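# Four arms lay a jointed cable runway on supports

## Task

Place the segmented cable runway so it rests on all three of its supports, sitting between each support's lugs, with one of its ends on the tallest support; then open the grippers and move the arms away. It only counts if the runway stays in that position by itself once no robot is holding or propping it.

## Robot and tools

Setup: four identical i2rt Big YAM arms, named arm1, arm2, arm3 and arm4. Each has six revolute joints, a two-finger gripper and a wrist camera. Two fixed room cameras, cam_high and cam_low, also watch the scene. The hand can reach roughly 1.0 m out from the joint 1 axis. With joints 1 and 6 at zero and the hand level and pointing ahead, the wrist camera rides above the hand and looks toward the fingertips.

Frames: one common scene frame, origin on the floor, +z up. The "hand" point lies halfway between the fingertips; the hand's z axis runs along the fingers and its y axis is the direction the fingers open and close. Hand poses are based on each robot's actual foot pose, which is never printed. All motion commands, however, are joint angles, not hand poses.

Tool execute_actions: argument "actions" is a list holding exactly one action object, or empty. An empty list moves nothing and just reports state and pictures. The action object has a key per robot you want to command ("arm1" to "arm4"), each containing "joints", a map of joint name to absolute target. Names and ranges: joint1_rad -2.879 to 2.879 (base yaw; positive turns counter-clockwise seen from above; zero points the arm along its foot's facing); joint2_rad 0 to 3.141 (shoulder; zero has the upper arm lying back roughly level, increasing raises it up and then forward); joint3_rad 0 to 3.019 (elbow; zero is fully folded, increasing opens it); joint4_rad -1.692 to 1.57 (hand pitch; positive tips the fingers up); joint5_rad -1.57 to 1.57 (hand sideways swing; positive toward the arm's right); joint6_rad -2.094 to 2.094 (hand roll; positive is clockwise viewed from behind the hand); gripper_m 0 to 0.093, the fingertip gap in metres. Angles are radians. These are targets, never offsets. Arrival tolerances are ±0.045, ±0.14, ±0.09, ±0.055, ±0.03, ±0.035 rad for joints 1 to 6 and ±0.003 m for the gripper. Every motion in the action starts at once; joints have their own speeds, so the hand can sweep a wide path between postures. Each action is capped at 15 s. Any unknown key or out-of-range number rejects the whole call and nothing moves. Optional "cameras": list of camera names (the four wrist cameras, cam_high, cam_low, or "all"); omitted, null or ["all"] gives every camera, [] gives none. The "pictures" line lists image order. Joints or robots not named may keep driving toward earlier targets.

Tool wait: "seconds" from 0 to 10; commands nothing new and returns the same report as an empty action.

Tool zoom_image: "camera" (one of the six names) and "region" [x0, y0, x1, y1] in pixels of that camera's most recent full image, origin top-left, at most 504 by 504. Only cameras present in the latest result can be zoomed.

Tool finished_scene: "scene" integer; closes the current scene permanently and reports whether the goal was met. Call it only after the runway is resting unaided and the arms have released and moved off. Replying with no tool call ends everything.

Reading results: joint_positions gives current angles. joint_status tells how each commanded motion ended. "off_target" means it stopped short and may still be pushing. After "contact_stop" or "time_out" the joint holds where it stopped, except a timed-out joint may keep a target (its old one, or one within 0.375, 0.375, 0.113, 0.225, 0.075, 0.3 rad of its position for joints 1-6) and keep driving; on_its_own lists such joints and what they hold ("held at" is the target, not the position). To relieve a push, command the joint to its reported position. "joint command not followed", usually with a "cause:" line, means a self/inter-arm clearance check blocked that arm's joint targets (grippers still act); those joints show "not_followed" and the blocked targets may be retried on later actions until cleared. Empty calls never show this line. Very small target changes may not move a joint. A loaded joint held up can slowly sag. Joint torques are raw drive outputs in joint order, with per-arm offset, scale and noise; friction can mimic or hide load, and they are nonzero in free air.

Heat: sustained loads heat motors, even while you are thinking. A MOTOR HOT line appears from 85 °C; at 100 °C an OVER-TEMPERATURE FAULT drops that arm (motors and gripper go limp) until it cools, and its unreached keys read "limit_stop_at_motor_heat"; resend targets afterward. Some heat persists across scenes.

Cautions: the arms do not stop on contact and can press very hard. Hard presses between two robots fail the task and end the run; hard collisions may too. The clearance check ignores fingers, gripper housings and wrist cameras and can react late, and no state line reports robot-robot contact. Contact through a held or free object does not count. Arms do not coordinate; a stalled arm does not pause the others. Do not drop, slam or knock anything off the work area or onto the floor. While you think the robots hold the last command. A stop reported in one call cancels any later execute_actions, wait or finished_scene calls in the same reply. Shorter total robot motion is better.

Each tool is called after "Call:" by a JSON object that holds its "fn" and its "kwargs", one argument or row to a line.

## Session

Call:
{"fn": "execute_actions", "kwargs": {
  "actions": []
}}

Scene clock: 0.00 s.
Joint torques (N m, as the arm reports them, + toward a larger angle): no reading
Motor temperatures (°C, as the motors report them): arm1=[23 24 25 23 23 23] | arm2=[26 25 26 24 24 22] | arm3=[22 25 24 23 24 23] | arm4=[26 24 23 23 24 25]
arm1.joint_positions: joint1_rad=+0.438 joint2_rad=+0.528 joint3_rad=+1.448 joint4_rad=-1.245 joint5_rad=+0.111 joint6_rad=-0.199 gripper_m=+0.095
arm1.joint_status: not commanded
arm1.hand: x=-0.9558 y=-0.1154 z=+1.5295 quat_wxyz=(-0.578, +0.279, -0.764, -0.061) (m; scene frame)
arm2.joint_positions: joint1_rad=-0.090 joint2_rad=+0.583 joint3_rad=+1.359 joint4_rad=-1.426 joint5_rad=+0.095 joint6_rad=-0.311 gripper_m=+0.095
arm2.joint_status: not commanded
arm2.hand: x=-0.1672 y=-0.4736 z=+1.3511 quat_wxyz=(-0.408, +0.637, -0.628, -0.185) (m; scene frame)
arm3.joint_positions: joint1_rad=-0.347 joint2_rad=+0.533 joint3_rad=+1.440 joint4_rad=-1.423 joint5_rad=-0.212 joint6_rad=-0.086 gripper_m=+0.095
arm3.joint_status: not commanded
arm3.hand: x=+0.1909 y=-0.4946 z=+1.4201 quat_wxyz=(-0.352, +0.606, -0.611, -0.369) (m; scene frame)
arm4.joint_positions: joint1_rad=-0.022 joint2_rad=+0.466 joint3_rad=+1.391 joint4_rad=-1.421 joint5_rad=+0.108 joint6_rad=-0.082 gripper_m=+0.095
arm4.joint_status: not commanded
arm4.hand: x=+0.9575 y=-0.1243 z=+1.4412 quat_wxyz=(+0.060, -0.861, -0.031, +0.504) (m; scene frame)
pictures: arm1_cam_wrist, arm2_cam_wrist, arm3_cam_wrist, arm4_cam_wrist, cam_high, cam_low
Images, in order (width x height): arm1_cam_wrist 504x504, arm2_cam_wrist 504x504, arm3_cam_wrist 504x504, arm4_cam_wrist 504x504, cam_high 504x504, cam_low 504x504.

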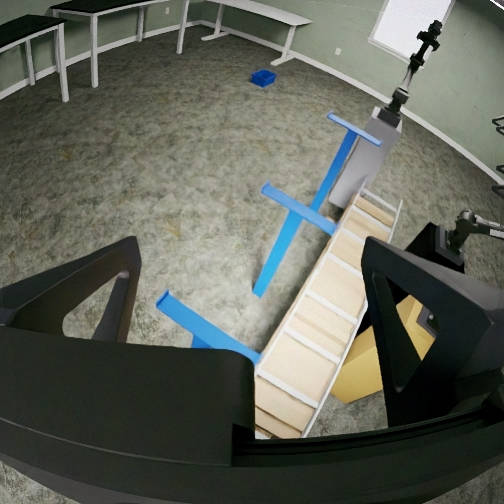

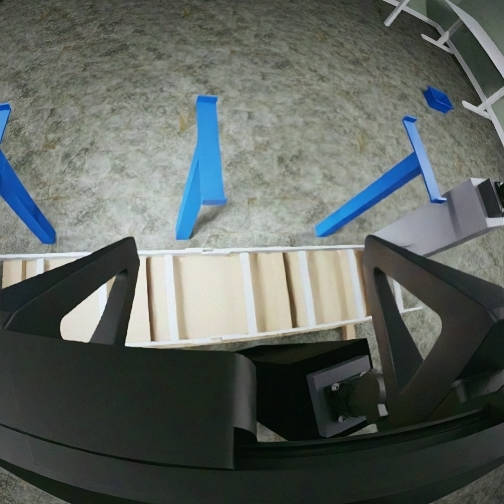

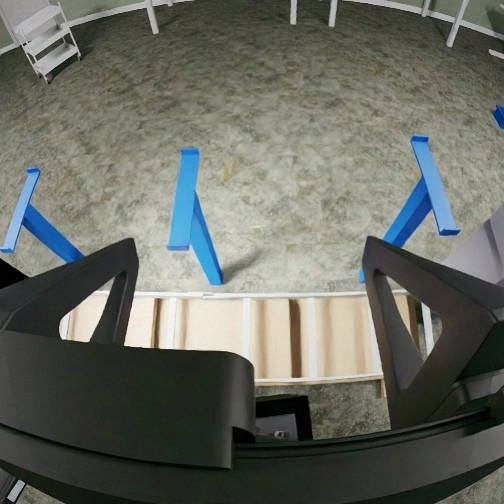

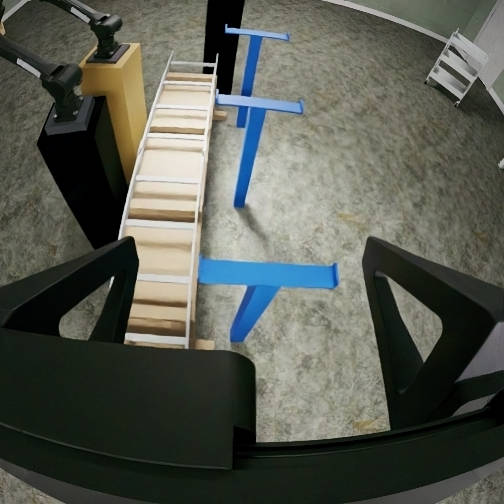

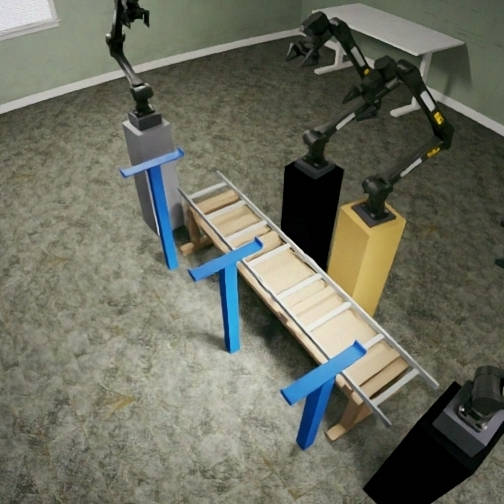

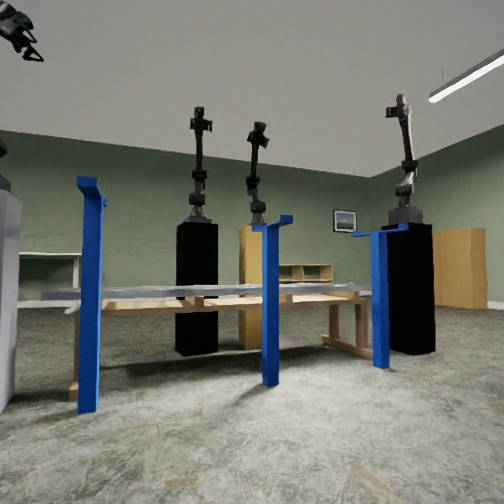

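Call:
{"fn": "execute_actions", "kwargs": {
  "actions": [
    {"arm1":{"joints":{"joint1_rad":0,"joint2_rad":1.3,"joint3_rad":1.3,"joint4_rad":-1.57,"joint5_rad":0,"joint6_rad":0}},"arm2":{"joints":{"joint1_rad":0,"joint2_rad":1.3,"joint3_rad":1.3,"joint4_rad":-1.57,"joint5_rad":0,"joint6_rad":0}},"arm3":{"joints":{"joint1_rad":0,"joint2_rad":1.6,"joint3_rad":1.3,"joint4_rad":-1.27,"joint5_rad":0,"joint6_rad":0}},"arm4":{"joints":{"joint1_rad":0,"joint2_rad":1.3,"joint3_rad":1.0,"joint4_rad":-1.27,"joint5_rad":0,"joint6_rad":0}}}
  ]
}}

Scene clock: 25.07 s.
Joint torques (N m, as the arm reports them, + toward a larger angle): arm1=[-1.06 -8.38 10.87 -0.1  -0.07  0.13] | arm2=[  0.28 -11.42  10.38  -0.23  -0.16   0.04] | arm3=[ -0.14 -12.44   9.16   0.74   0.15   0.03] | arm4=[ 0.01 -5.56 10.87  0.99 -0.14  0.2 ]
Motor temperatures (°C, as the motors report them): arm1=[23 24 27 23 23 23] | arm2=[26 25 28 24 24 22] | arm3=[22 25 27 23 24 23] | arm4=[26 24 25 23 24 25]
arm1.joint_positions: joint1_rad=-0.001 joint2_rad=+1.310 joint3_rad=+1.290 joint4_rad=-1.558 joint5_rad=+0.002 joint6_rad=-0.015 gripper_m=+0.095
arm1.joint_status: all done
arm1.hand: x=-0.7628 y=-0.1577 z=+1.1843 quat_wxyz=(+0.006, +0.076, -0.997, +0.006) (m; scene frame)
arm2.joint_positions: joint1_rad=-0.008 joint2_rad=+1.307 joint3_rad=+1.300 joint4_rad=-1.554 joint5_rad=+0.004 joint6_rad=-0.009 gripper_m=+0.095
arm2.joint_status: all done
arm2.hand: x=-0.1763 y=-0.3042 z=+1.1033 quat_wxyz=(-0.004, +0.652, -0.759, -0.009) (m; scene frame)
arm3.joint_positions: joint1_rad=-0.005 joint2_rad=+1.602 joint3_rad=+1.287 joint4_rad=-1.275 joint5_rad=-0.003 joint6_rad=-0.010 gripper_m=+0.095
arm3.joint_status: all done
arm3.hand: x=+0.1336 y=-0.2159 z=+1.0012 quat_wxyz=(+0.004, +0.752, -0.659, +0.007) (m; scene frame)
arm4.joint_positions: joint1_rad=-0.007 joint2_rad=+1.275 joint3_rad=+0.991 joint4_rad=-1.277 joint5_rad=+0.003 joint6_rad=-0.012 gripper_m=+0.095
arm4.joint_status: all done
arm4.hand: x=+0.7779 y=-0.1521 z=+1.0485 quat_wxyz=(+0.006, -0.999, -0.037, -0.002) (m; scene frame)
pictures: arm1_cam_wrist, arm2_cam_wrist, arm3_cam_wrist, arm4_cam_wrist, cam_high, cam_low
Images, in order (width x height): arm1_cam_wrist 504x504, arm2_cam_wrist 504x504, arm3_cam_wrist 504x504, arm4_cam_wrist 504x504, cam_high 504x504, cam_low 504x504.

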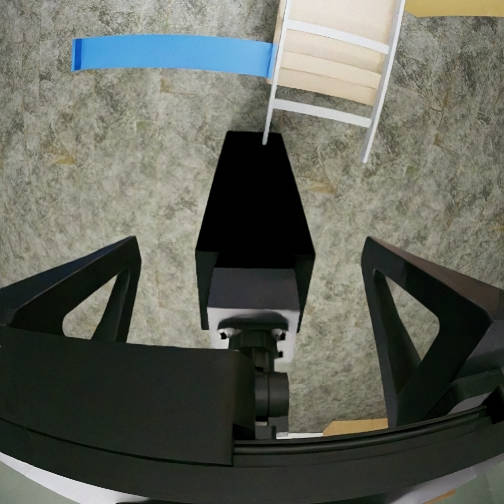

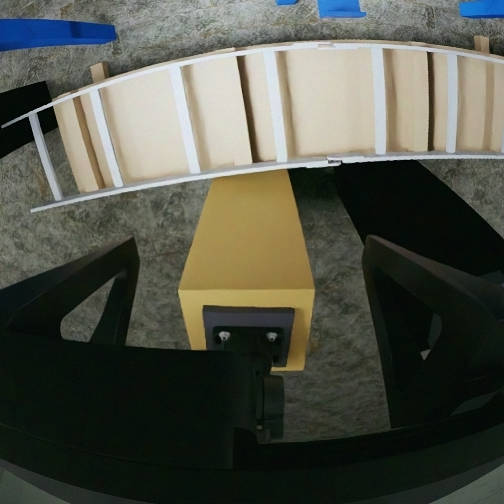

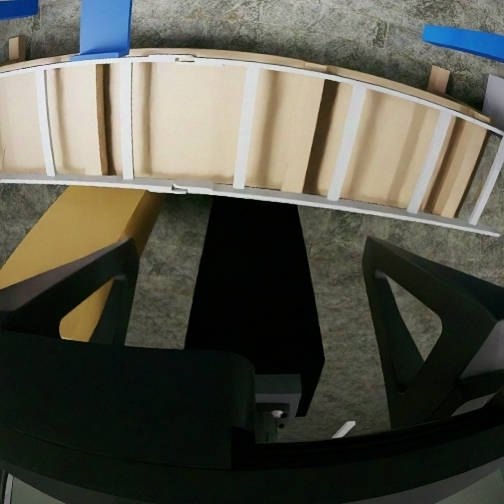

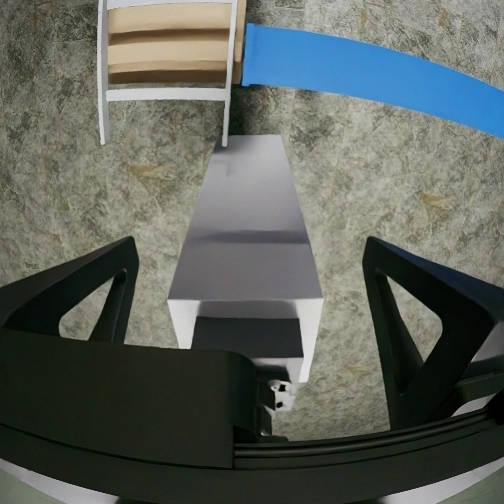

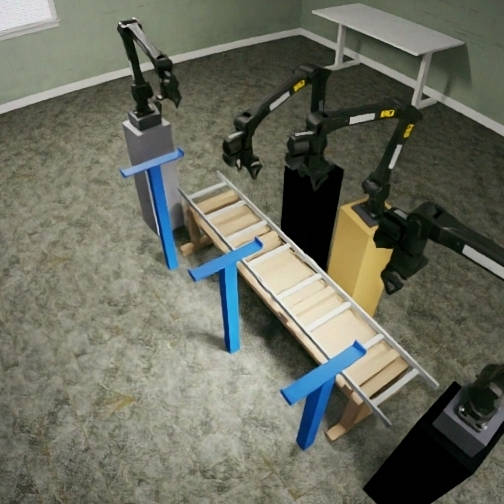

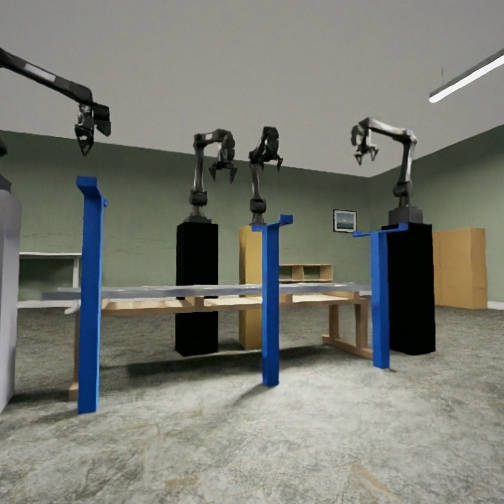

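Call:
{"fn": "execute_actions", "kwargs": {
  "actions": [
    {"arm1":{"joints":{"joint1_rad":-0.353,"joint2_rad":2.0,"joint3_rad":1.026,"joint4_rad":-0.59,"joint6_rad":1.22}},"arm2":{"joints":{"joint2_rad":1.807,"joint3_rad":0.849,"joint4_rad":-0.61}},"arm3":{"joints":{"joint2_rad":1.807,"joint3_rad":0.849,"joint4_rad":-0.61}},"arm4":{"joints":{"joint1_rad":0.353,"joint2_rad":2.0,"joint3_rad":1.026,"joint4_rad":-0.59,"joint6_rad":-1.22}}}
  ]
}}

Scene clock: 59.20 s.
Joint torques (N m, as the arm reports them, + toward a larger angle): arm1=[ -0.66 -13.13   6.19   0.9    0.05   0.13] | arm2=[ -0.29 -15.29   7.16   0.97  -0.15   0.05] | arm3=[ -0.07 -12.09   5.68   1.02   0.15   0.03] | arm4=[ -1.01 -12.64   7.87   1.16  -0.14  -0.08]
Motor temperatures (°C, as the motors report them): arm1=[23 25 28 23 23 23] | arm2=[26 26 29 24 24 22] | arm3=[22 26 28 23 24 23] | arm4=[26 24 26 23 24 25]
arm1.joint_positions: joint1_rad=-0.359 joint2_rad=+2.007 joint3_rad=+1.018 joint4_rad=-0.605 joint5_rad=+0.001 joint6_rad=+1.205 gripper_m=+0.095
arm1.joint_status: all done
arm1.hand: x=-0.6936 y=-0.3103 z=+0.8053 quat_wxyz=(+0.007, -0.654, -0.756, +0.011) (m; scene frame)
arm2.joint_positions: joint1_rad=-0.008 joint2_rad=+1.813 joint3_rad=+0.837 joint4_rad=-0.627 joint5_rad=+0.004 joint6_rad=-0.009 gripper_m=+0.095
arm2.joint_status: all done
arm2.hand: x=-0.1784 y=-0.2897 z=+0.7577 quat_wxyz=(+0.013, +0.652, -0.758, +0.005) (m; scene frame)
arm3.joint_positions: joint1_rad=-0.005 joint2_rad=+1.818 joint3_rad=+0.839 joint4_rad=-0.620 joint5_rad=-0.003 joint6_rad=-0.010 gripper_m=+0.095
arm3.joint_status: all done
arm3.hand: x=+0.1437 y=-0.2879 z=+0.7765 quat_wxyz=(+0.007, +0.752, -0.659, +0.010) (m; scene frame)
arm4.joint_positions: joint1_rad=+0.358 joint2_rad=+1.983 joint3_rad=+1.001 joint4_rad=-0.604 joint5_rad=+0.000 joint6_rad=-1.207 gripper_m=+0.095
arm4.joint_status: all done
arm4.hand: x=+0.7219 y=-0.3124 z=+0.7731 quat_wxyz=(-0.004, -0.684, -0.729, -0.015) (m; scene frame)
pictures: arm1_cam_wrist, arm2_cam_wrist, arm3_cam_wrist, arm4_cam_wrist, cam_high, cam_low
Images, in order (width x height): arm1_cam_wrist 504x504, arm2_cam_wrist 504x504, arm3_cam_wrist 504x504, arm4_cam_wrist 504x504, cam_high 504x504, cam_low 504x504.

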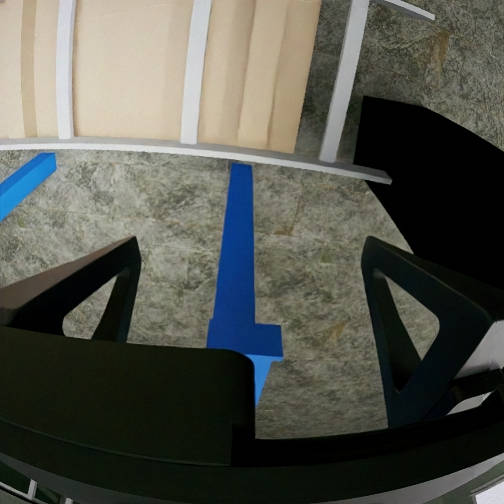

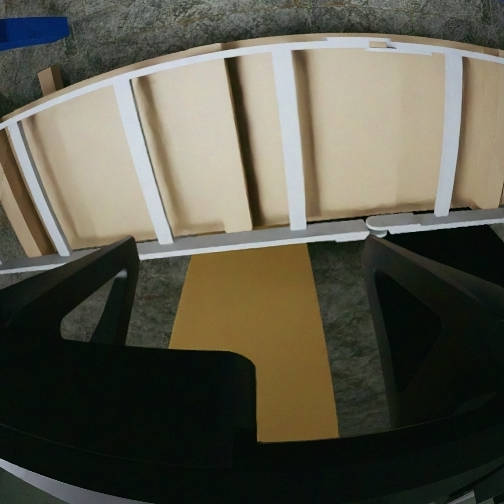

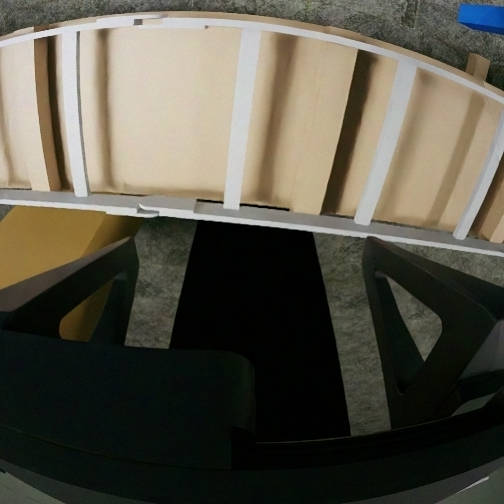

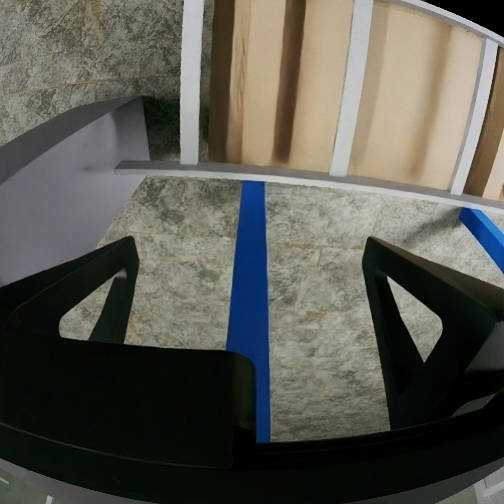

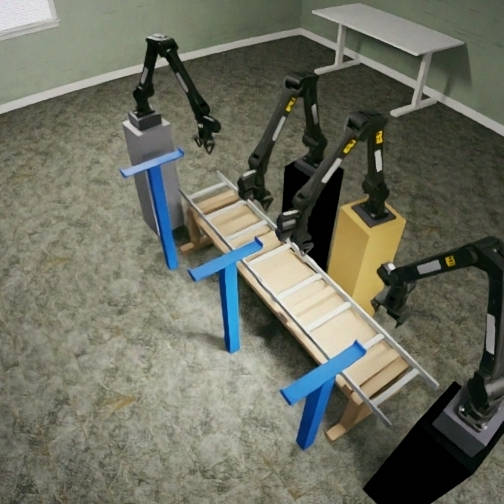

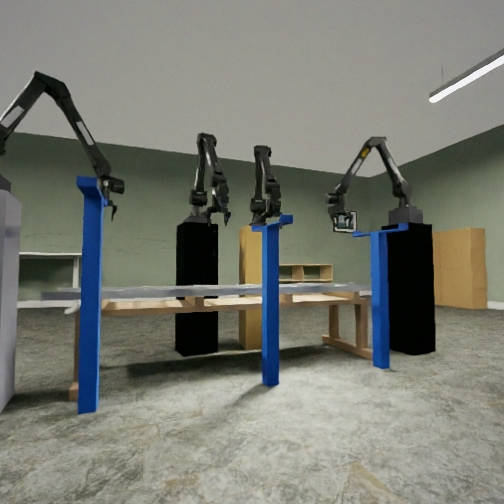

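Call:
{"fn": "execute_actions", "kwargs": {
  "actions": [
    {"arm2":{"joints":{"joint2_rad":2.187,"joint3_rad":0.82,"joint4_rad":-0.203}},"arm3":{"joints":{"joint2_rad":2.187,"joint3_rad":0.82,"joint4_rad":-0.203}}}
  ],
  "cameras": ["arm2_cam_wrist","arm3_cam_wrist","cam_low","cam_high"]
}}

Scene clock: 86.80 s.
Joint torques (N m, as the arm reports them, + toward a larger angle): arm1=[ -0.66 -13.14   6.19   0.89   0.05   0.12] | arm2=[  0.01 -16.66   2.88   0.92  -0.2    0.05] | arm3=[ -0.16 -12.84   2.24   1.05   0.15   0.03] | arm4=[ -0.94 -12.52   7.86   1.17  -0.14  -0.09]
Motor temperatures (°C, as the motors report them): arm1=[23 25 27 23 23 23] | arm2=[26 26 28 24 24 22] | arm3=[22 26 27 23 24 23] | arm4=[26 24 25 23 24 25]
arm1.joint_positions: joint1_rad=-0.359 joint2_rad=+2.007 joint3_rad=+1.018 joint4_rad=-0.605 joint5_rad=+0.001 joint6_rad=+1.205 gripper_m=+0.095
arm1.joint_status: not commanded
arm1.hand: x=-0.6936 y=-0.3103 z=+0.8053 quat_wxyz=(+0.007, -0.654, -0.756, +0.011) (m; scene frame)
arm2.joint_positions: joint1_rad=-0.008 joint2_rad=+2.193 joint3_rad=+0.818 joint4_rad=-0.220 joint5_rad=+0.004 joint6_rad=-0.009 gripper_m=+0.095
arm2.joint_status: all done
arm2.hand: x=-0.1830 y=-0.3068 z=+0.6161 quat_wxyz=(+0.009, +0.652, -0.758, +0.002) (m; scene frame)
arm3.joint_positions: joint1_rad=-0.005 joint2_rad=+2.195 joint3_rad=+0.814 joint4_rad=-0.213 joint5_rad=-0.003 joint6_rad=-0.010 gripper_m=+0.095
arm3.joint_status: all done
arm3.hand: x=+0.1470 y=-0.3090 z=+0.6353 quat_wxyz=(+0.005, +0.752, -0.659, +0.008) (m; scene frame)
arm4.joint_positions: joint1_rad=+0.358 joint2_rad=+1.983 joint3_rad=+1.001 joint4_rad=-0.604 joint5_rad=+0.000 joint6_rad=-1.208 gripper_m=+0.095
arm4.joint_status: not commanded
arm4.hand: x=+0.7219 y=-0.3124 z=+0.7731 quat_wxyz=(-0.004, -0.684, -0.729, -0.015) (m; scene frame)
pictures: arm2_cam_wrist, arm3_cam_wrist, cam_high, cam_low
Images, in order (width x height): arm2_cam_wrist 504x504, arm3_cam_wrist 504x504, cam_high 504x504, cam_low 504x504.

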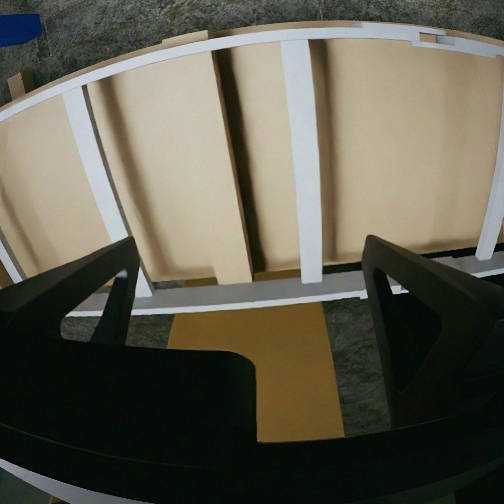

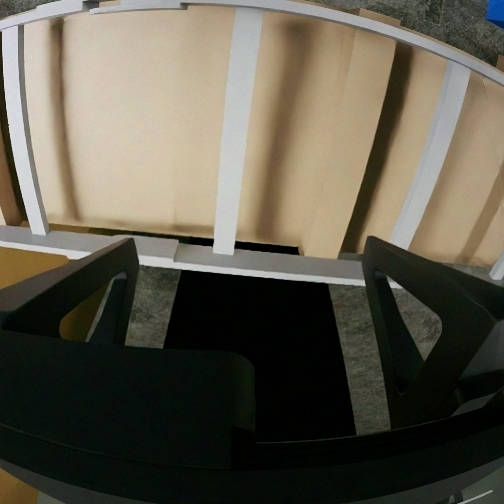

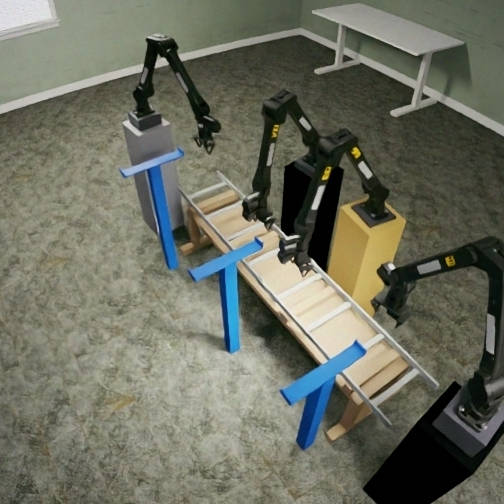

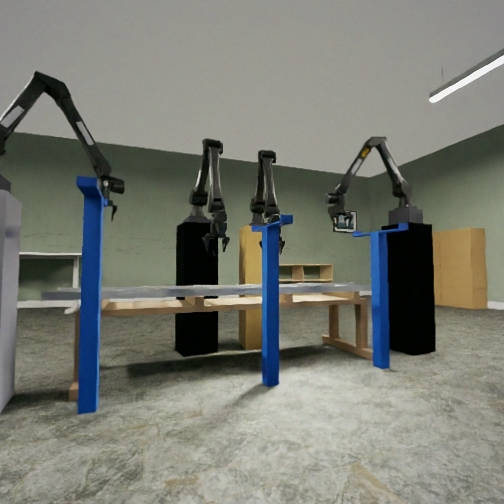

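Call:
{"fn": "execute_actions", "kwargs": {
  "actions": [
    {"arm1":{"joints":{"joint1_rad":-0.477,"joint2_rad":2.764,"joint3_rad":1.122,"joint4_rad":0.07,"joint6_rad":1.095}},"arm4":{"joints":{"joint1_rad":0.5,"joint2_rad":2.68,"joint3_rad":1.03,"joint4_rad":0.08,"joint6_rad":-1.07}},"arm2":{"joints":{"joint1_rad":0.5,"joint2_rad":2.53,"joint3_rad":1.051,"joint4_rad":-0.09,"joint6_rad":0.5}},"arm3":{"joints":{"joint1_rad":-0.606,"joint2_rad":2.593,"joint3_rad":1.134,"joint4_rad":-0.11,"joint6_rad":-0.606}}}
  ]
}}

Scene clock: 129.30 s.
Joint torques (N m, as the arm reports them, + toward a larger angle): arm1=[ -0.86 -14.12  -0.25   0.82   0.05  -0.18] | arm2=[ -1.   -19.06   1.77   0.48   0.03   0.07] | arm3=[ -0.57 -14.85   1.38   0.52  -0.04  -0.22] | arm4=[ -0.7  -12.77  -0.7    1.19  -0.11   0.19]
Motor temperatures (°C, as the motors report them): arm1=[23 26 27 23 23 23] | arm2=[26 27 27 24 24 22] | arm3=[22 26 25 23 24 23] | arm4=[26 25 25 23 24 25]
arm1.joint_positions: joint1_rad=-0.482 joint2_rad=+2.784 joint3_rad=+1.117 joint4_rad=+0.057 joint5_rad=+0.001 joint6_rad=+1.110 gripper_m=+0.095
arm1.joint_status: all done
arm1.hand: x=-0.7982 y=-0.3345 z=+0.4991 quat_wxyz=(+0.016, -0.665, -0.747, +0.013) (m; scene frame)
arm2.joint_positions: joint1_rad=+0.509 joint2_rad=+2.530 joint3_rad=+1.050 joint4_rad=-0.094 joint5_rad=+0.000 joint6_rad=+0.491 gripper_m=+0.095
arm2.joint_status: all done
arm2.hand: x=-0.3847 y=-0.2875 z=+0.5064 quat_wxyz=(+0.002, +0.658, -0.753, -0.006) (m; scene frame)
arm3.joint_positions: joint1_rad=-0.615 joint2_rad=+2.595 joint3_rad=+1.129 joint4_rad=-0.109 joint5_rad=+0.002 joint6_rad=-0.596 gripper_m=+0.095
arm3.joint_status: all done
arm3.hand: x=+0.3895 y=-0.3002 z=+0.5029 quat_wxyz=(-0.002, +0.744, -0.668, +0.002) (m; scene frame)
arm4.joint_positions: joint1_rad=+0.503 joint2_rad=+2.672 joint3_rad=+1.026 joint4_rad=+0.067 joint5_rad=-0.001 joint6_rad=-1.082 gripper_m=+0.095
arm4.joint_status: all done
arm4.hand: x=+0.8281 y=-0.3200 z=+0.5018 quat_wxyz=(-0.003, -0.677, -0.736, -0.013) (m; scene frame)
pictures: arm1_cam_wrist, arm2_cam_wrist, arm3_cam_wrist, arm4_cam_wrist, cam_high, cam_low
Images, in order (width x height): arm1_cam_wrist 504x504, arm2_cam_wrist 504x504, arm3_cam_wrist 504x504, arm4_cam_wrist 504x504, cam_high 504x504, cam_low 504x504.

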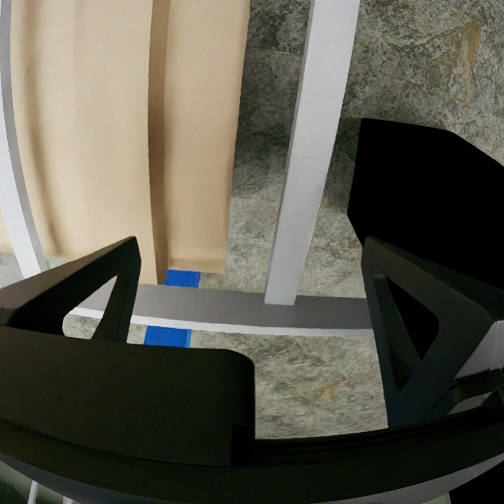

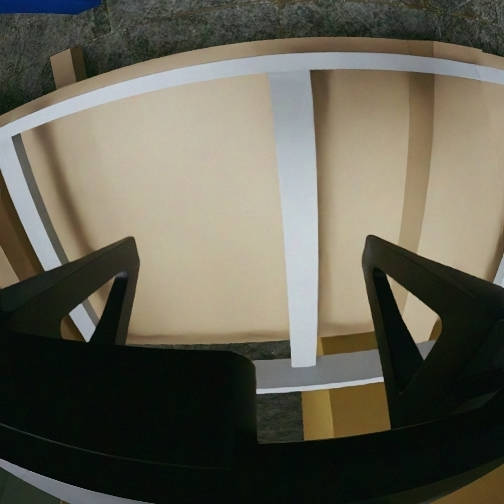

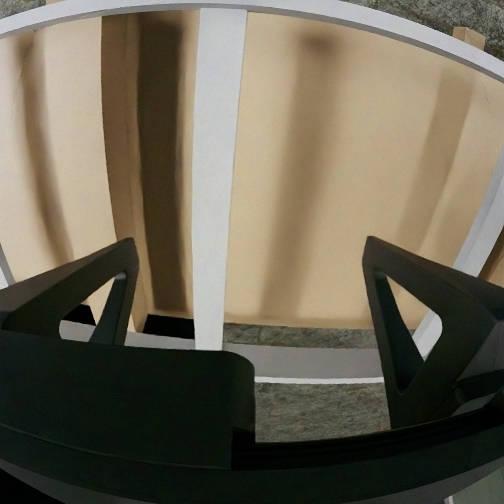

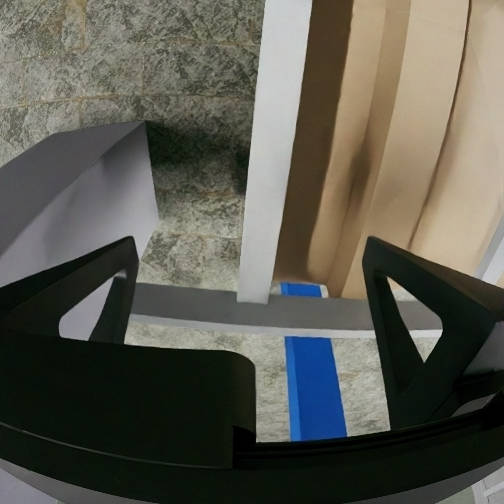

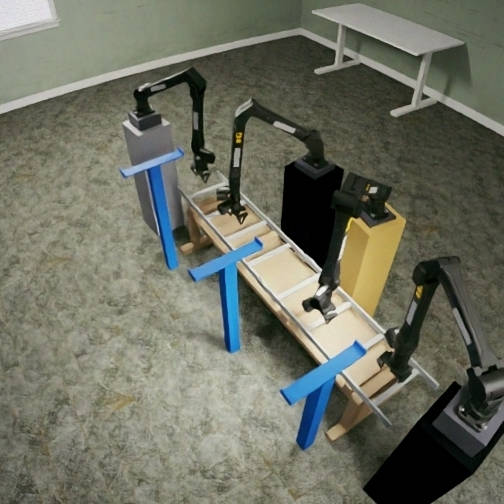

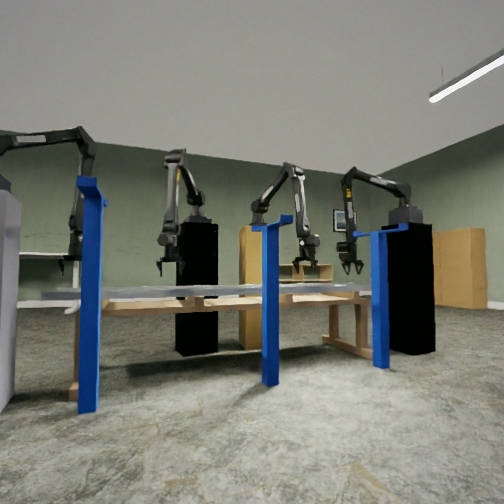

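Call:
{"fn": "execute_actions", "kwargs": {
  "actions": [
    {"arm1":{"joints":{"joint1_rad":-0.533,"joint2_rad":2.93,"joint3_rad":1.157,"joint4_rad":0.21,"joint6_rad":1.04}},"arm4":{"joints":{"joint1_rad":0.51,"joint2_rad":2.85,"joint3_rad":1.171,"joint4_rad":0.11,"joint6_rad":-1.06}},"arm2":{"joints":{"joint1_rad":0.47,"joint2_rad":2.658,"joint3_rad":0.99,"joint4_rad":0.098,"joint6_rad":0.47}},"arm3":{"joints":{"joint1_rad":-0.587,"joint2_rad":2.728,"joint3_rad":1.103,"joint4_rad":0.055,"joint6_rad":-0.587}}}
  ]
}}

Scene clock: 159.17 s.
Joint torques (N m, as the arm reports them, + toward a larger angle): arm1=[ -1.01 -13.35  -1.59   0.87   0.04  -0.18] | arm2=[ -0.55 -19.04   0.05   0.93   0.01  -0.08] | arm3=[  0.27 -14.56  -0.18   1.02  -0.04   0.02] | arm4=[  0.12 -12.89  -1.01   0.86  -0.11   0.19]
Motor temperatures (°C, as the motors report them): arm1=[23 26 26 23 23 23] | arm2=[26 27 27 24 24 22] | arm3=[22 26 25 23 24 23] | arm4=[26 25 24 23 24 25]
arm1.joint_positions: joint1_rad=-0.536 joint2_rad=+2.950 joint3_rad=+1.154 joint4_rad=+0.196 joint5_rad=+0.001 joint6_rad=+1.055 gripper_m=+0.095
arm1.joint_status: all done
arm1.hand: x=-0.8421 y=-0.3372 z=+0.4437 quat_wxyz=(+0.011, -0.664, -0.747, +0.010) (m; scene frame)
arm2.joint_positions: joint1_rad=+0.476 joint2_rad=+2.665 joint3_rad=+0.986 joint4_rad=+0.081 joint5_rad=+0.000 joint6_rad=+0.479 gripper_m=+0.095
arm2.joint_status: all done
arm2.hand: x=-0.3525 y=-0.3429 z=+0.4578 quat_wxyz=(+0.007, +0.650, -0.760, +0.006) (m; scene frame)
arm3.joint_positions: joint1_rad=-0.596 joint2_rad=+2.735 joint3_rad=+1.100 joint4_rad=+0.045 joint5_rad=+0.002 joint6_rad=-0.596 gripper_m=+0.095
arm3.joint_status: all done
arm3.hand: x=+0.3591 y=-0.3429 z=+0.4498 quat_wxyz=(+0.005, +0.750, -0.661, +0.004) (m; scene frame)
arm4.joint_positions: joint1_rad=+0.503 joint2_rad=+2.828 joint3_rad=+1.170 joint4_rad=+0.105 joint5_rad=-0.001 joint6_rad=-1.072 gripper_m=+0.095
arm4.joint_status: all done
arm4.hand: x=+0.8167 y=-0.3273 z=+0.4435 quat_wxyz=(+0.000, -0.681, -0.733, +0.000) (m; scene frame)
pictures: arm1_cam_wrist, arm2_cam_wrist, arm3_cam_wrist, arm4_cam_wrist, cam_high, cam_low
Images, in order (width x height): arm1_cam_wrist 504x504, arm2_cam_wrist 504x504, arm3_cam_wrist 504x504, arm4_cam_wrist 504x504, cam_high 504x504, cam_low 504x504.

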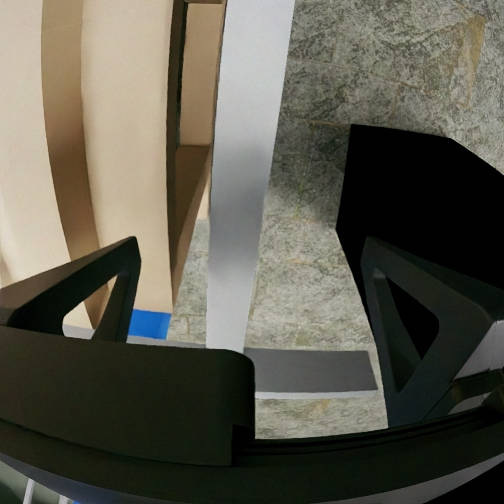

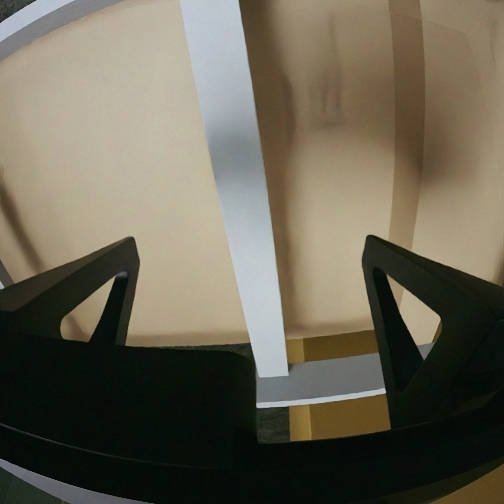

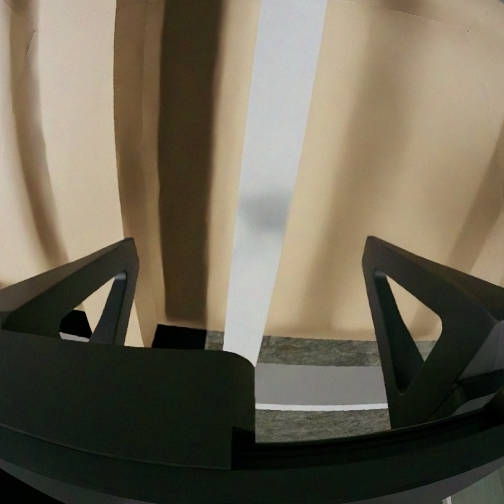

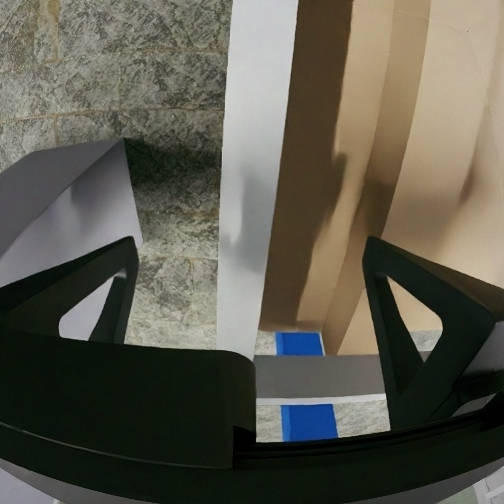

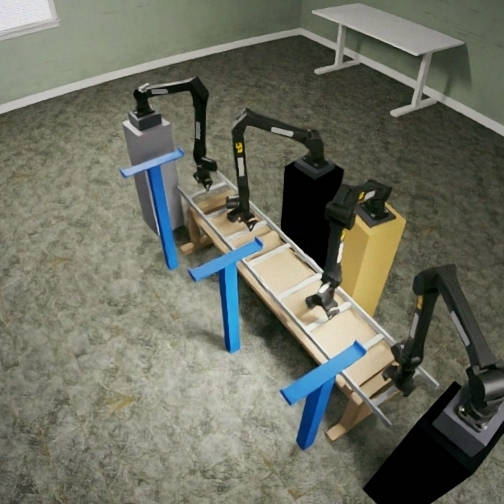

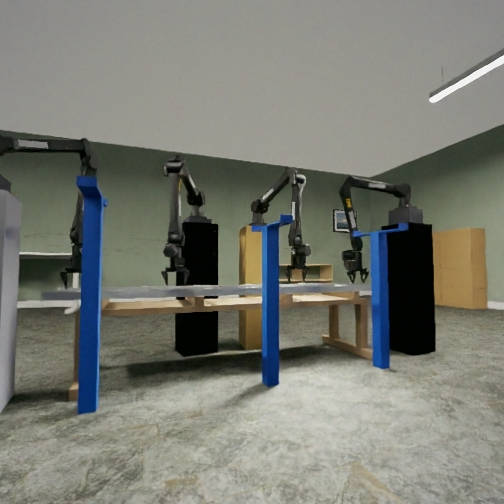

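Call:
{"fn": "execute_actions", "kwargs": {
  "actions": [
    {"arm1":{"joints":{"joint2_rad":3.04,"joint3_rad":1.24,"joint4_rad":0.235}},"arm4":{"joints":{"joint2_rad":2.96,"joint3_rad":1.25,"joint4_rad":0.14}},"arm2":{"joints":{"joint2_rad":2.80,"joint3_rad":1.055,"joint4_rad":0.175}},"arm3":{"joints":{"joint2_rad":2.845,"joint3_rad":1.17,"joint4_rad":0.105}}}
  ]
}}

Scene clock: 170.53 s.
Joint torques (N m, as the arm reports them, + toward a larger angle): arm1=[ -0.96 -12.29  -2.47   0.7    0.05  -0.18] | arm2=[ -0.78 -17.11  -0.86   0.56  -0.01  -0.16] | arm3=[  0.19 -13.27  -0.6    0.84  -0.05   0.03] | arm4=[  0.06 -12.25  -1.48   0.94  -0.11   0.19]
Motor temperatures (°C, as the motors report them): arm1=[23 26 26 23 23 23] | arm2=[26 27 27 24 24 22] | arm3=[22 26 25 23 24 23] | arm4=[26 25 24 23 24 25]
arm1.joint_positions: joint1_rad=-0.536 joint2_rad=+3.048 joint3_rad=+1.246 joint4_rad=+0.227 joint5_rad=+0.001 joint6_rad=+1.054 gripper_m=+0.095
arm1.joint_status: all done
arm1.hand: x=-0.8402 y=-0.3384 z=+0.4065 quat_wxyz=(+0.000, -0.664, -0.748, +0.006) (m; scene frame)
arm2.joint_positions: joint1_rad=+0.476 joint2_rad=+2.799 joint3_rad=+1.053 joint4_rad=+0.165 joint5_rad=+0.000 joint6_rad=+0.478 gripper_m=+0.095
arm2.joint_status: all done
arm2.hand: x=-0.3501 y=-0.3514 z=+0.4110 quat_wxyz=(+0.003, +0.650, -0.760, -0.002) (m; scene frame)
arm3.joint_positions: joint1_rad=-0.596 joint2_rad=+2.840 joint3_rad=+1.169 joint4_rad=+0.101 joint5_rad=+0.002 joint6_rad=-0.596 gripper_m=+0.095
arm3.joint_status: all done
arm3.hand: x=+0.3582 y=-0.3447 z=+0.4111 quat_wxyz=(-0.004, +0.750, -0.661, +0.001) (m; scene frame)
arm4.joint_positions: joint1_rad=+0.503 joint2_rad=+2.934 joint3_rad=+1.252 joint4_rad=+0.133 joint5_rad=-0.001 joint6_rad=-1.072 gripper_m=+0.095
arm4.joint_status: all done
arm4.hand: x=+0.8212 y=-0.3243 z=+0.4039 quat_wxyz=(+0.001, -0.681, -0.732, +0.002) (m; scene frame)
pictures: arm1_cam_wrist, arm2_cam_wrist, arm3_cam_wrist, arm4_cam_wrist, cam_high, cam_low
Images, in order (width x height): arm1_cam_wrist 504x504, arm2_cam_wrist 504x504, arm3_cam_wrist 504x504, arm4_cam_wrist 504x504, cam_high 504x504, cam_low 504x504.

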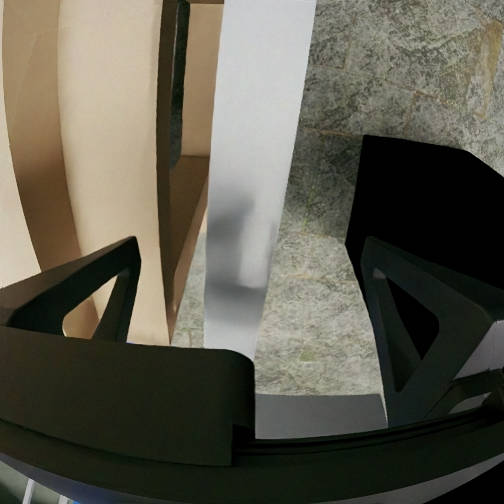

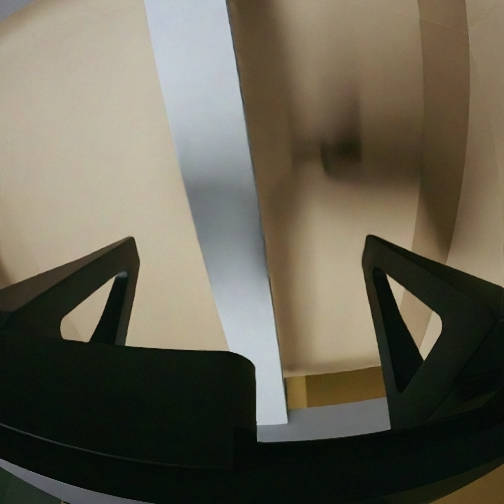

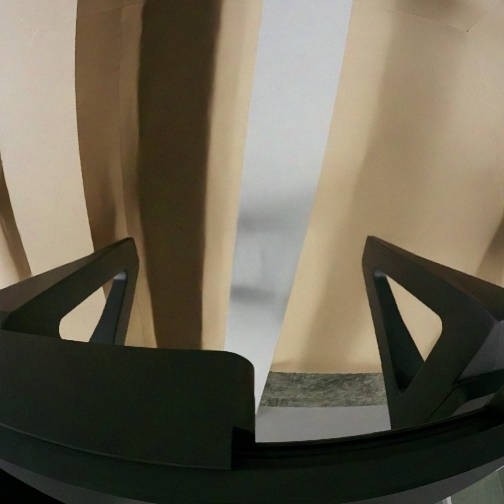

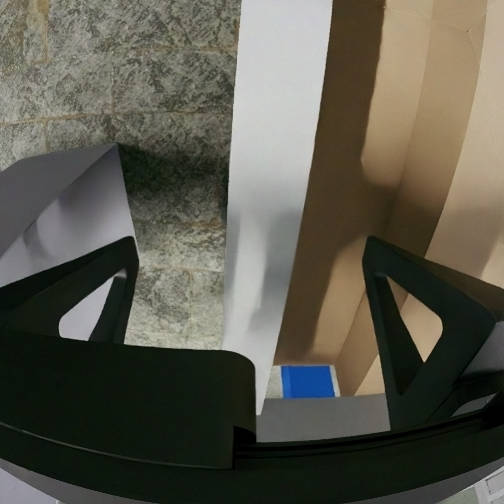

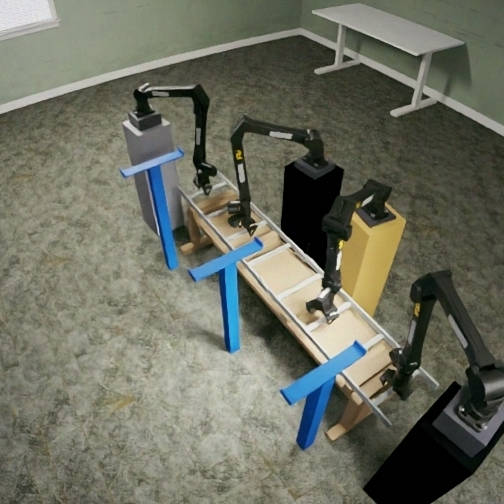

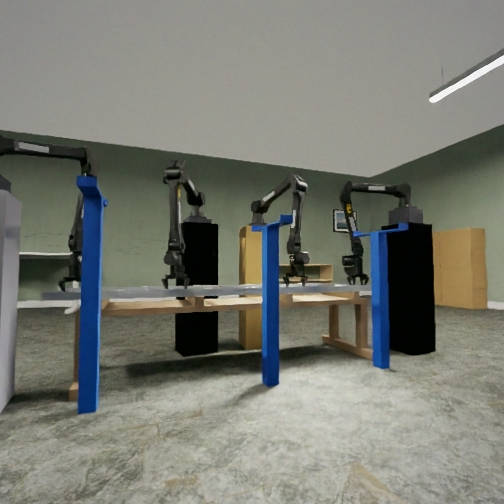

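Call:
{"fn": "execute_actions", "kwargs": {
  "actions": [
    {"arm1":{"joints":{"joint2_rad":3.125,"joint3_rad":1.305,"joint4_rad":0.25}},"arm4":{"joints":{"joint2_rad":3.02,"joint3_rad":1.31,"joint4_rad":0.15}},"arm2":{"joints":{"joint2_rad":2.88,"joint3_rad":1.11,"joint4_rad":0.2}},"arm3":{"joints":{"joint2_rad":2.92,"joint3_rad":1.225,"joint4_rad":0.125}}}
  ],
  "cameras": ["arm2_cam_wrist","cam_low"]
}}

Call:
{"fn": "execute_actions", "kwargs": {
  "actions": [
    {"arm1":{"joints":{"gripper_m":0}},"arm4":{"joints":{"gripper_m":0}},"arm2":{"joints":{"gripper_m":0}},"arm3":{"joints":{"gripper_m":0}}}
  ],
  "cameras": ["arm1_cam_wrist","arm2_cam_wrist","cam_low"]
}}

Scene clock: 180.23 s.
Joint torques (N m, as the arm reports them, + toward a larger angle): arm1=[ -0.9  -11.83  -2.28   0.74   0.04  -0.17] | arm2=[ -0.75 -16.44  -1.13   0.93  -0.03  -0.13] | arm3=[  0.27 -13.08  -1.04   1.01  -0.04   0.02] | arm4=[  0.1  -11.42  -1.01   1.16  -0.11   0.19]
Motor temperatures (°C, as the motors report them): arm1=[23 26 26 23 23 23] | arm2=[26 27 27 24 24 22] | arm3=[22 26 25 23 24 23] | arm4=[26 25 24 23 24 25]
arm1.joint_positions: joint1_rad=-0.536 joint2_rad=+3.132 joint3_rad=+1.307 joint4_rad=+0.240 joint5_rad=+0.001 joint6_rad=+1.054 gripper_m=+0.095
arm1.joint_status: all done
arm1.hand: x=-0.8541 y=-0.3329 z=+0.3765 quat_wxyz=(+0.004, -0.664, -0.748, +0.008) (m; scene frame)
arm2.joint_positions: joint1_rad=+0.476 joint2_rad=+2.869 joint3_rad=+1.111 joint4_rad=+0.188 joint5_rad=+0.000 joint6_rad=+0.478 gripper_m=+0.095
arm2.joint_status: all done
arm2.hand: x=-0.3509 y=-0.3495 z=+0.3852 quat_wxyz=(+0.001, +0.650, -0.760, -0.007) (m; scene frame)
arm3.joint_positions: joint1_rad=-0.596 joint2_rad=+2.909 joint3_rad=+1.227 joint4_rad=+0.119 joint5_rad=+0.002 joint6_rad=-0.596 gripper_m=+0.095
arm3.joint_status: all done
arm3.hand: x=+0.3583 y=-0.3446 z=+0.3851 quat_wxyz=(-0.007, +0.750, -0.661, +0.000) (m; scene frame)
arm4.joint_positions: joint1_rad=+0.503 joint2_rad=+2.985 joint3_rad=+1.308 joint4_rad=+0.139 joint5_rad=-0.001 joint6_rad=-1.072 gripper_m=+0.095
arm4.joint_status: all done
arm4.hand: x=+0.8173 y=-0.3268 z=+0.3842 quat_wxyz=(+0.002, -0.681, -0.732, +0.008) (m; scene frame)
pictures: arm2_cam_wrist, cam_low
Images, in order (width x height): arm2_cam_wrist 504x504, cam_low 504x504.

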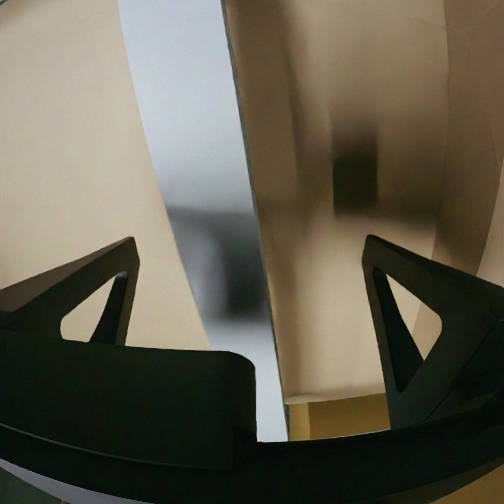

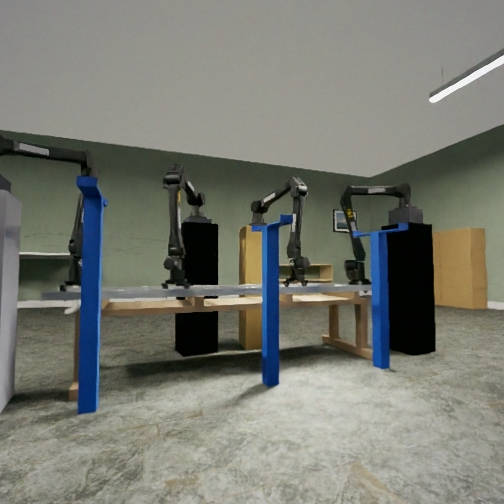

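Scene clock: 180.97 s.
Joint torques (N m, as the arm reports them, + toward a larger angle): arm1=[ -1.61 -11.77  -3.56   0.31   0.63  -0.59] | arm2=[ -1.25 -16.77  -1.33   0.82   0.43   0.28] | arm3=[  0.84 -13.12  -1.26   0.67  -0.34  -0.42] | arm4=[  0.16 -11.68  -1.05   1.14  -0.11  -0.21]
Motor temperatures (°C, as the motors report them): arm1=[23 26 26 23 23 24] | arm2=[26 27 27 24 24 22] | arm3=[22 26 25 23 24 23] | arm4=[26 25 24 23 24 25]
arm1.joint_positions: joint1_rad=-0.528 joint2_rad=+3.125 joint3_rad=+1.324 joint4_rad=+0.253 joint5_rad=-0.013 joint6_rad=+1.095 gripper_m=+0.026
arm1.joint_status: gripper_m off_target (ended at +0.026, target +0.000)
arm1.hand: x=-0.8351 y=-0.3358 z=+0.3769 quat_wxyz=(-0.011, -0.676, -0.737, -0.005) (m; scene frame)
arm2.joint_positions: joint1_rad=+0.487 joint2_rad=+2.869 joint3_rad=+1.115 joint4_rad=+0.193 joint5_rad=-0.011 joint6_rad=+0.441 gripper_m=+0.026
arm2.joint_status: gripper_m off_target (ended at +0.026, target +0.000)
arm2.hand: x=-0.3575 y=-0.3480 z=+0.3850 quat_wxyz=(+0.005, +0.669, -0.743, -0.013) (m; scene frame)
arm3.joint_positions: joint1_rad=-0.603 joint2_rad=+2.910 joint3_rad=+1.232 joint4_rad=+0.124 joint5_rad=+0.010 joint6_rad=-0.549 gripper_m=+0.025
arm3.joint_status: gripper_m off_target (ended at +0.025, target +0.000)
arm3.hand: x=+0.3641 y=-0.3426 z=+0.3848 quat_wxyz=(-0.013, +0.732, -0.681, +0.003) (m; scene frame)
arm4.joint_positions: joint1_rad=+0.503 joint2_rad=+2.986 joint3_rad=+1.307 joint4_rad=+0.140 joint5_rad=-0.001 joint6_rad=-1.036 gripper_m=+0.025
arm4.joint_status: gripper_m off_target (ended at +0.025, target +0.000)
arm4.hand: x=+0.8178 y=-0.3261 z=+0.3839 quat_wxyz=(+0.002, -0.694, -0.720, +0.007) (m; scene frame)
pictures: arm1_cam_wrist, arm2_cam_wrist, cam_low
Images, in order (width x height): arm1_cam_wrist 504x504, arm2_cam_wrist 504x504, cam_low 504x504.

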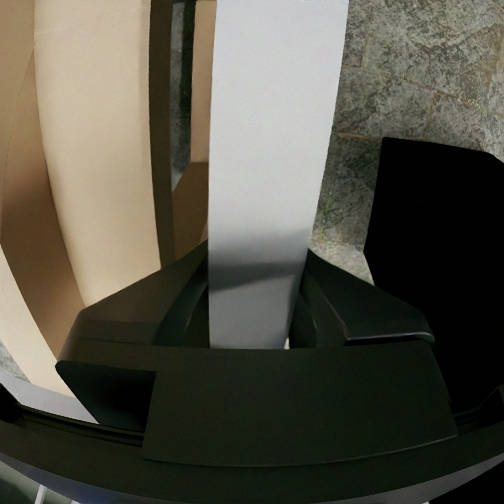

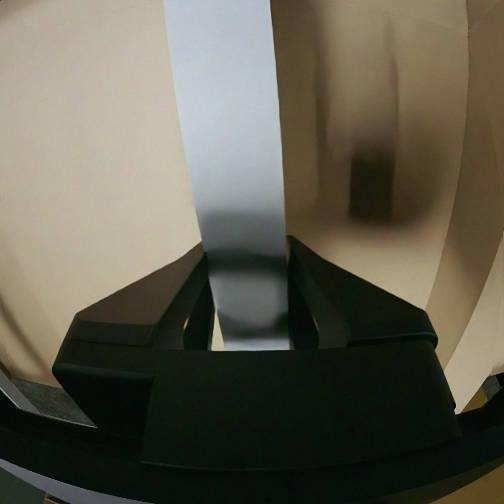

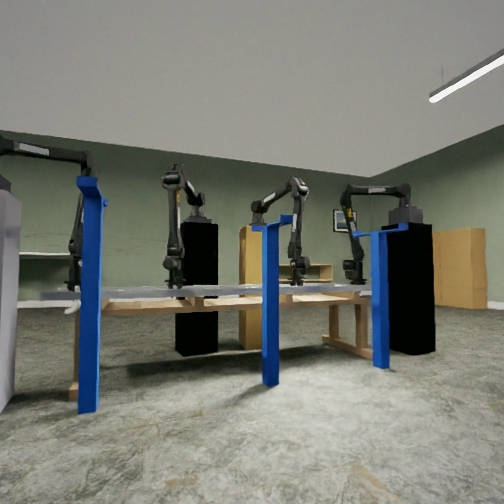

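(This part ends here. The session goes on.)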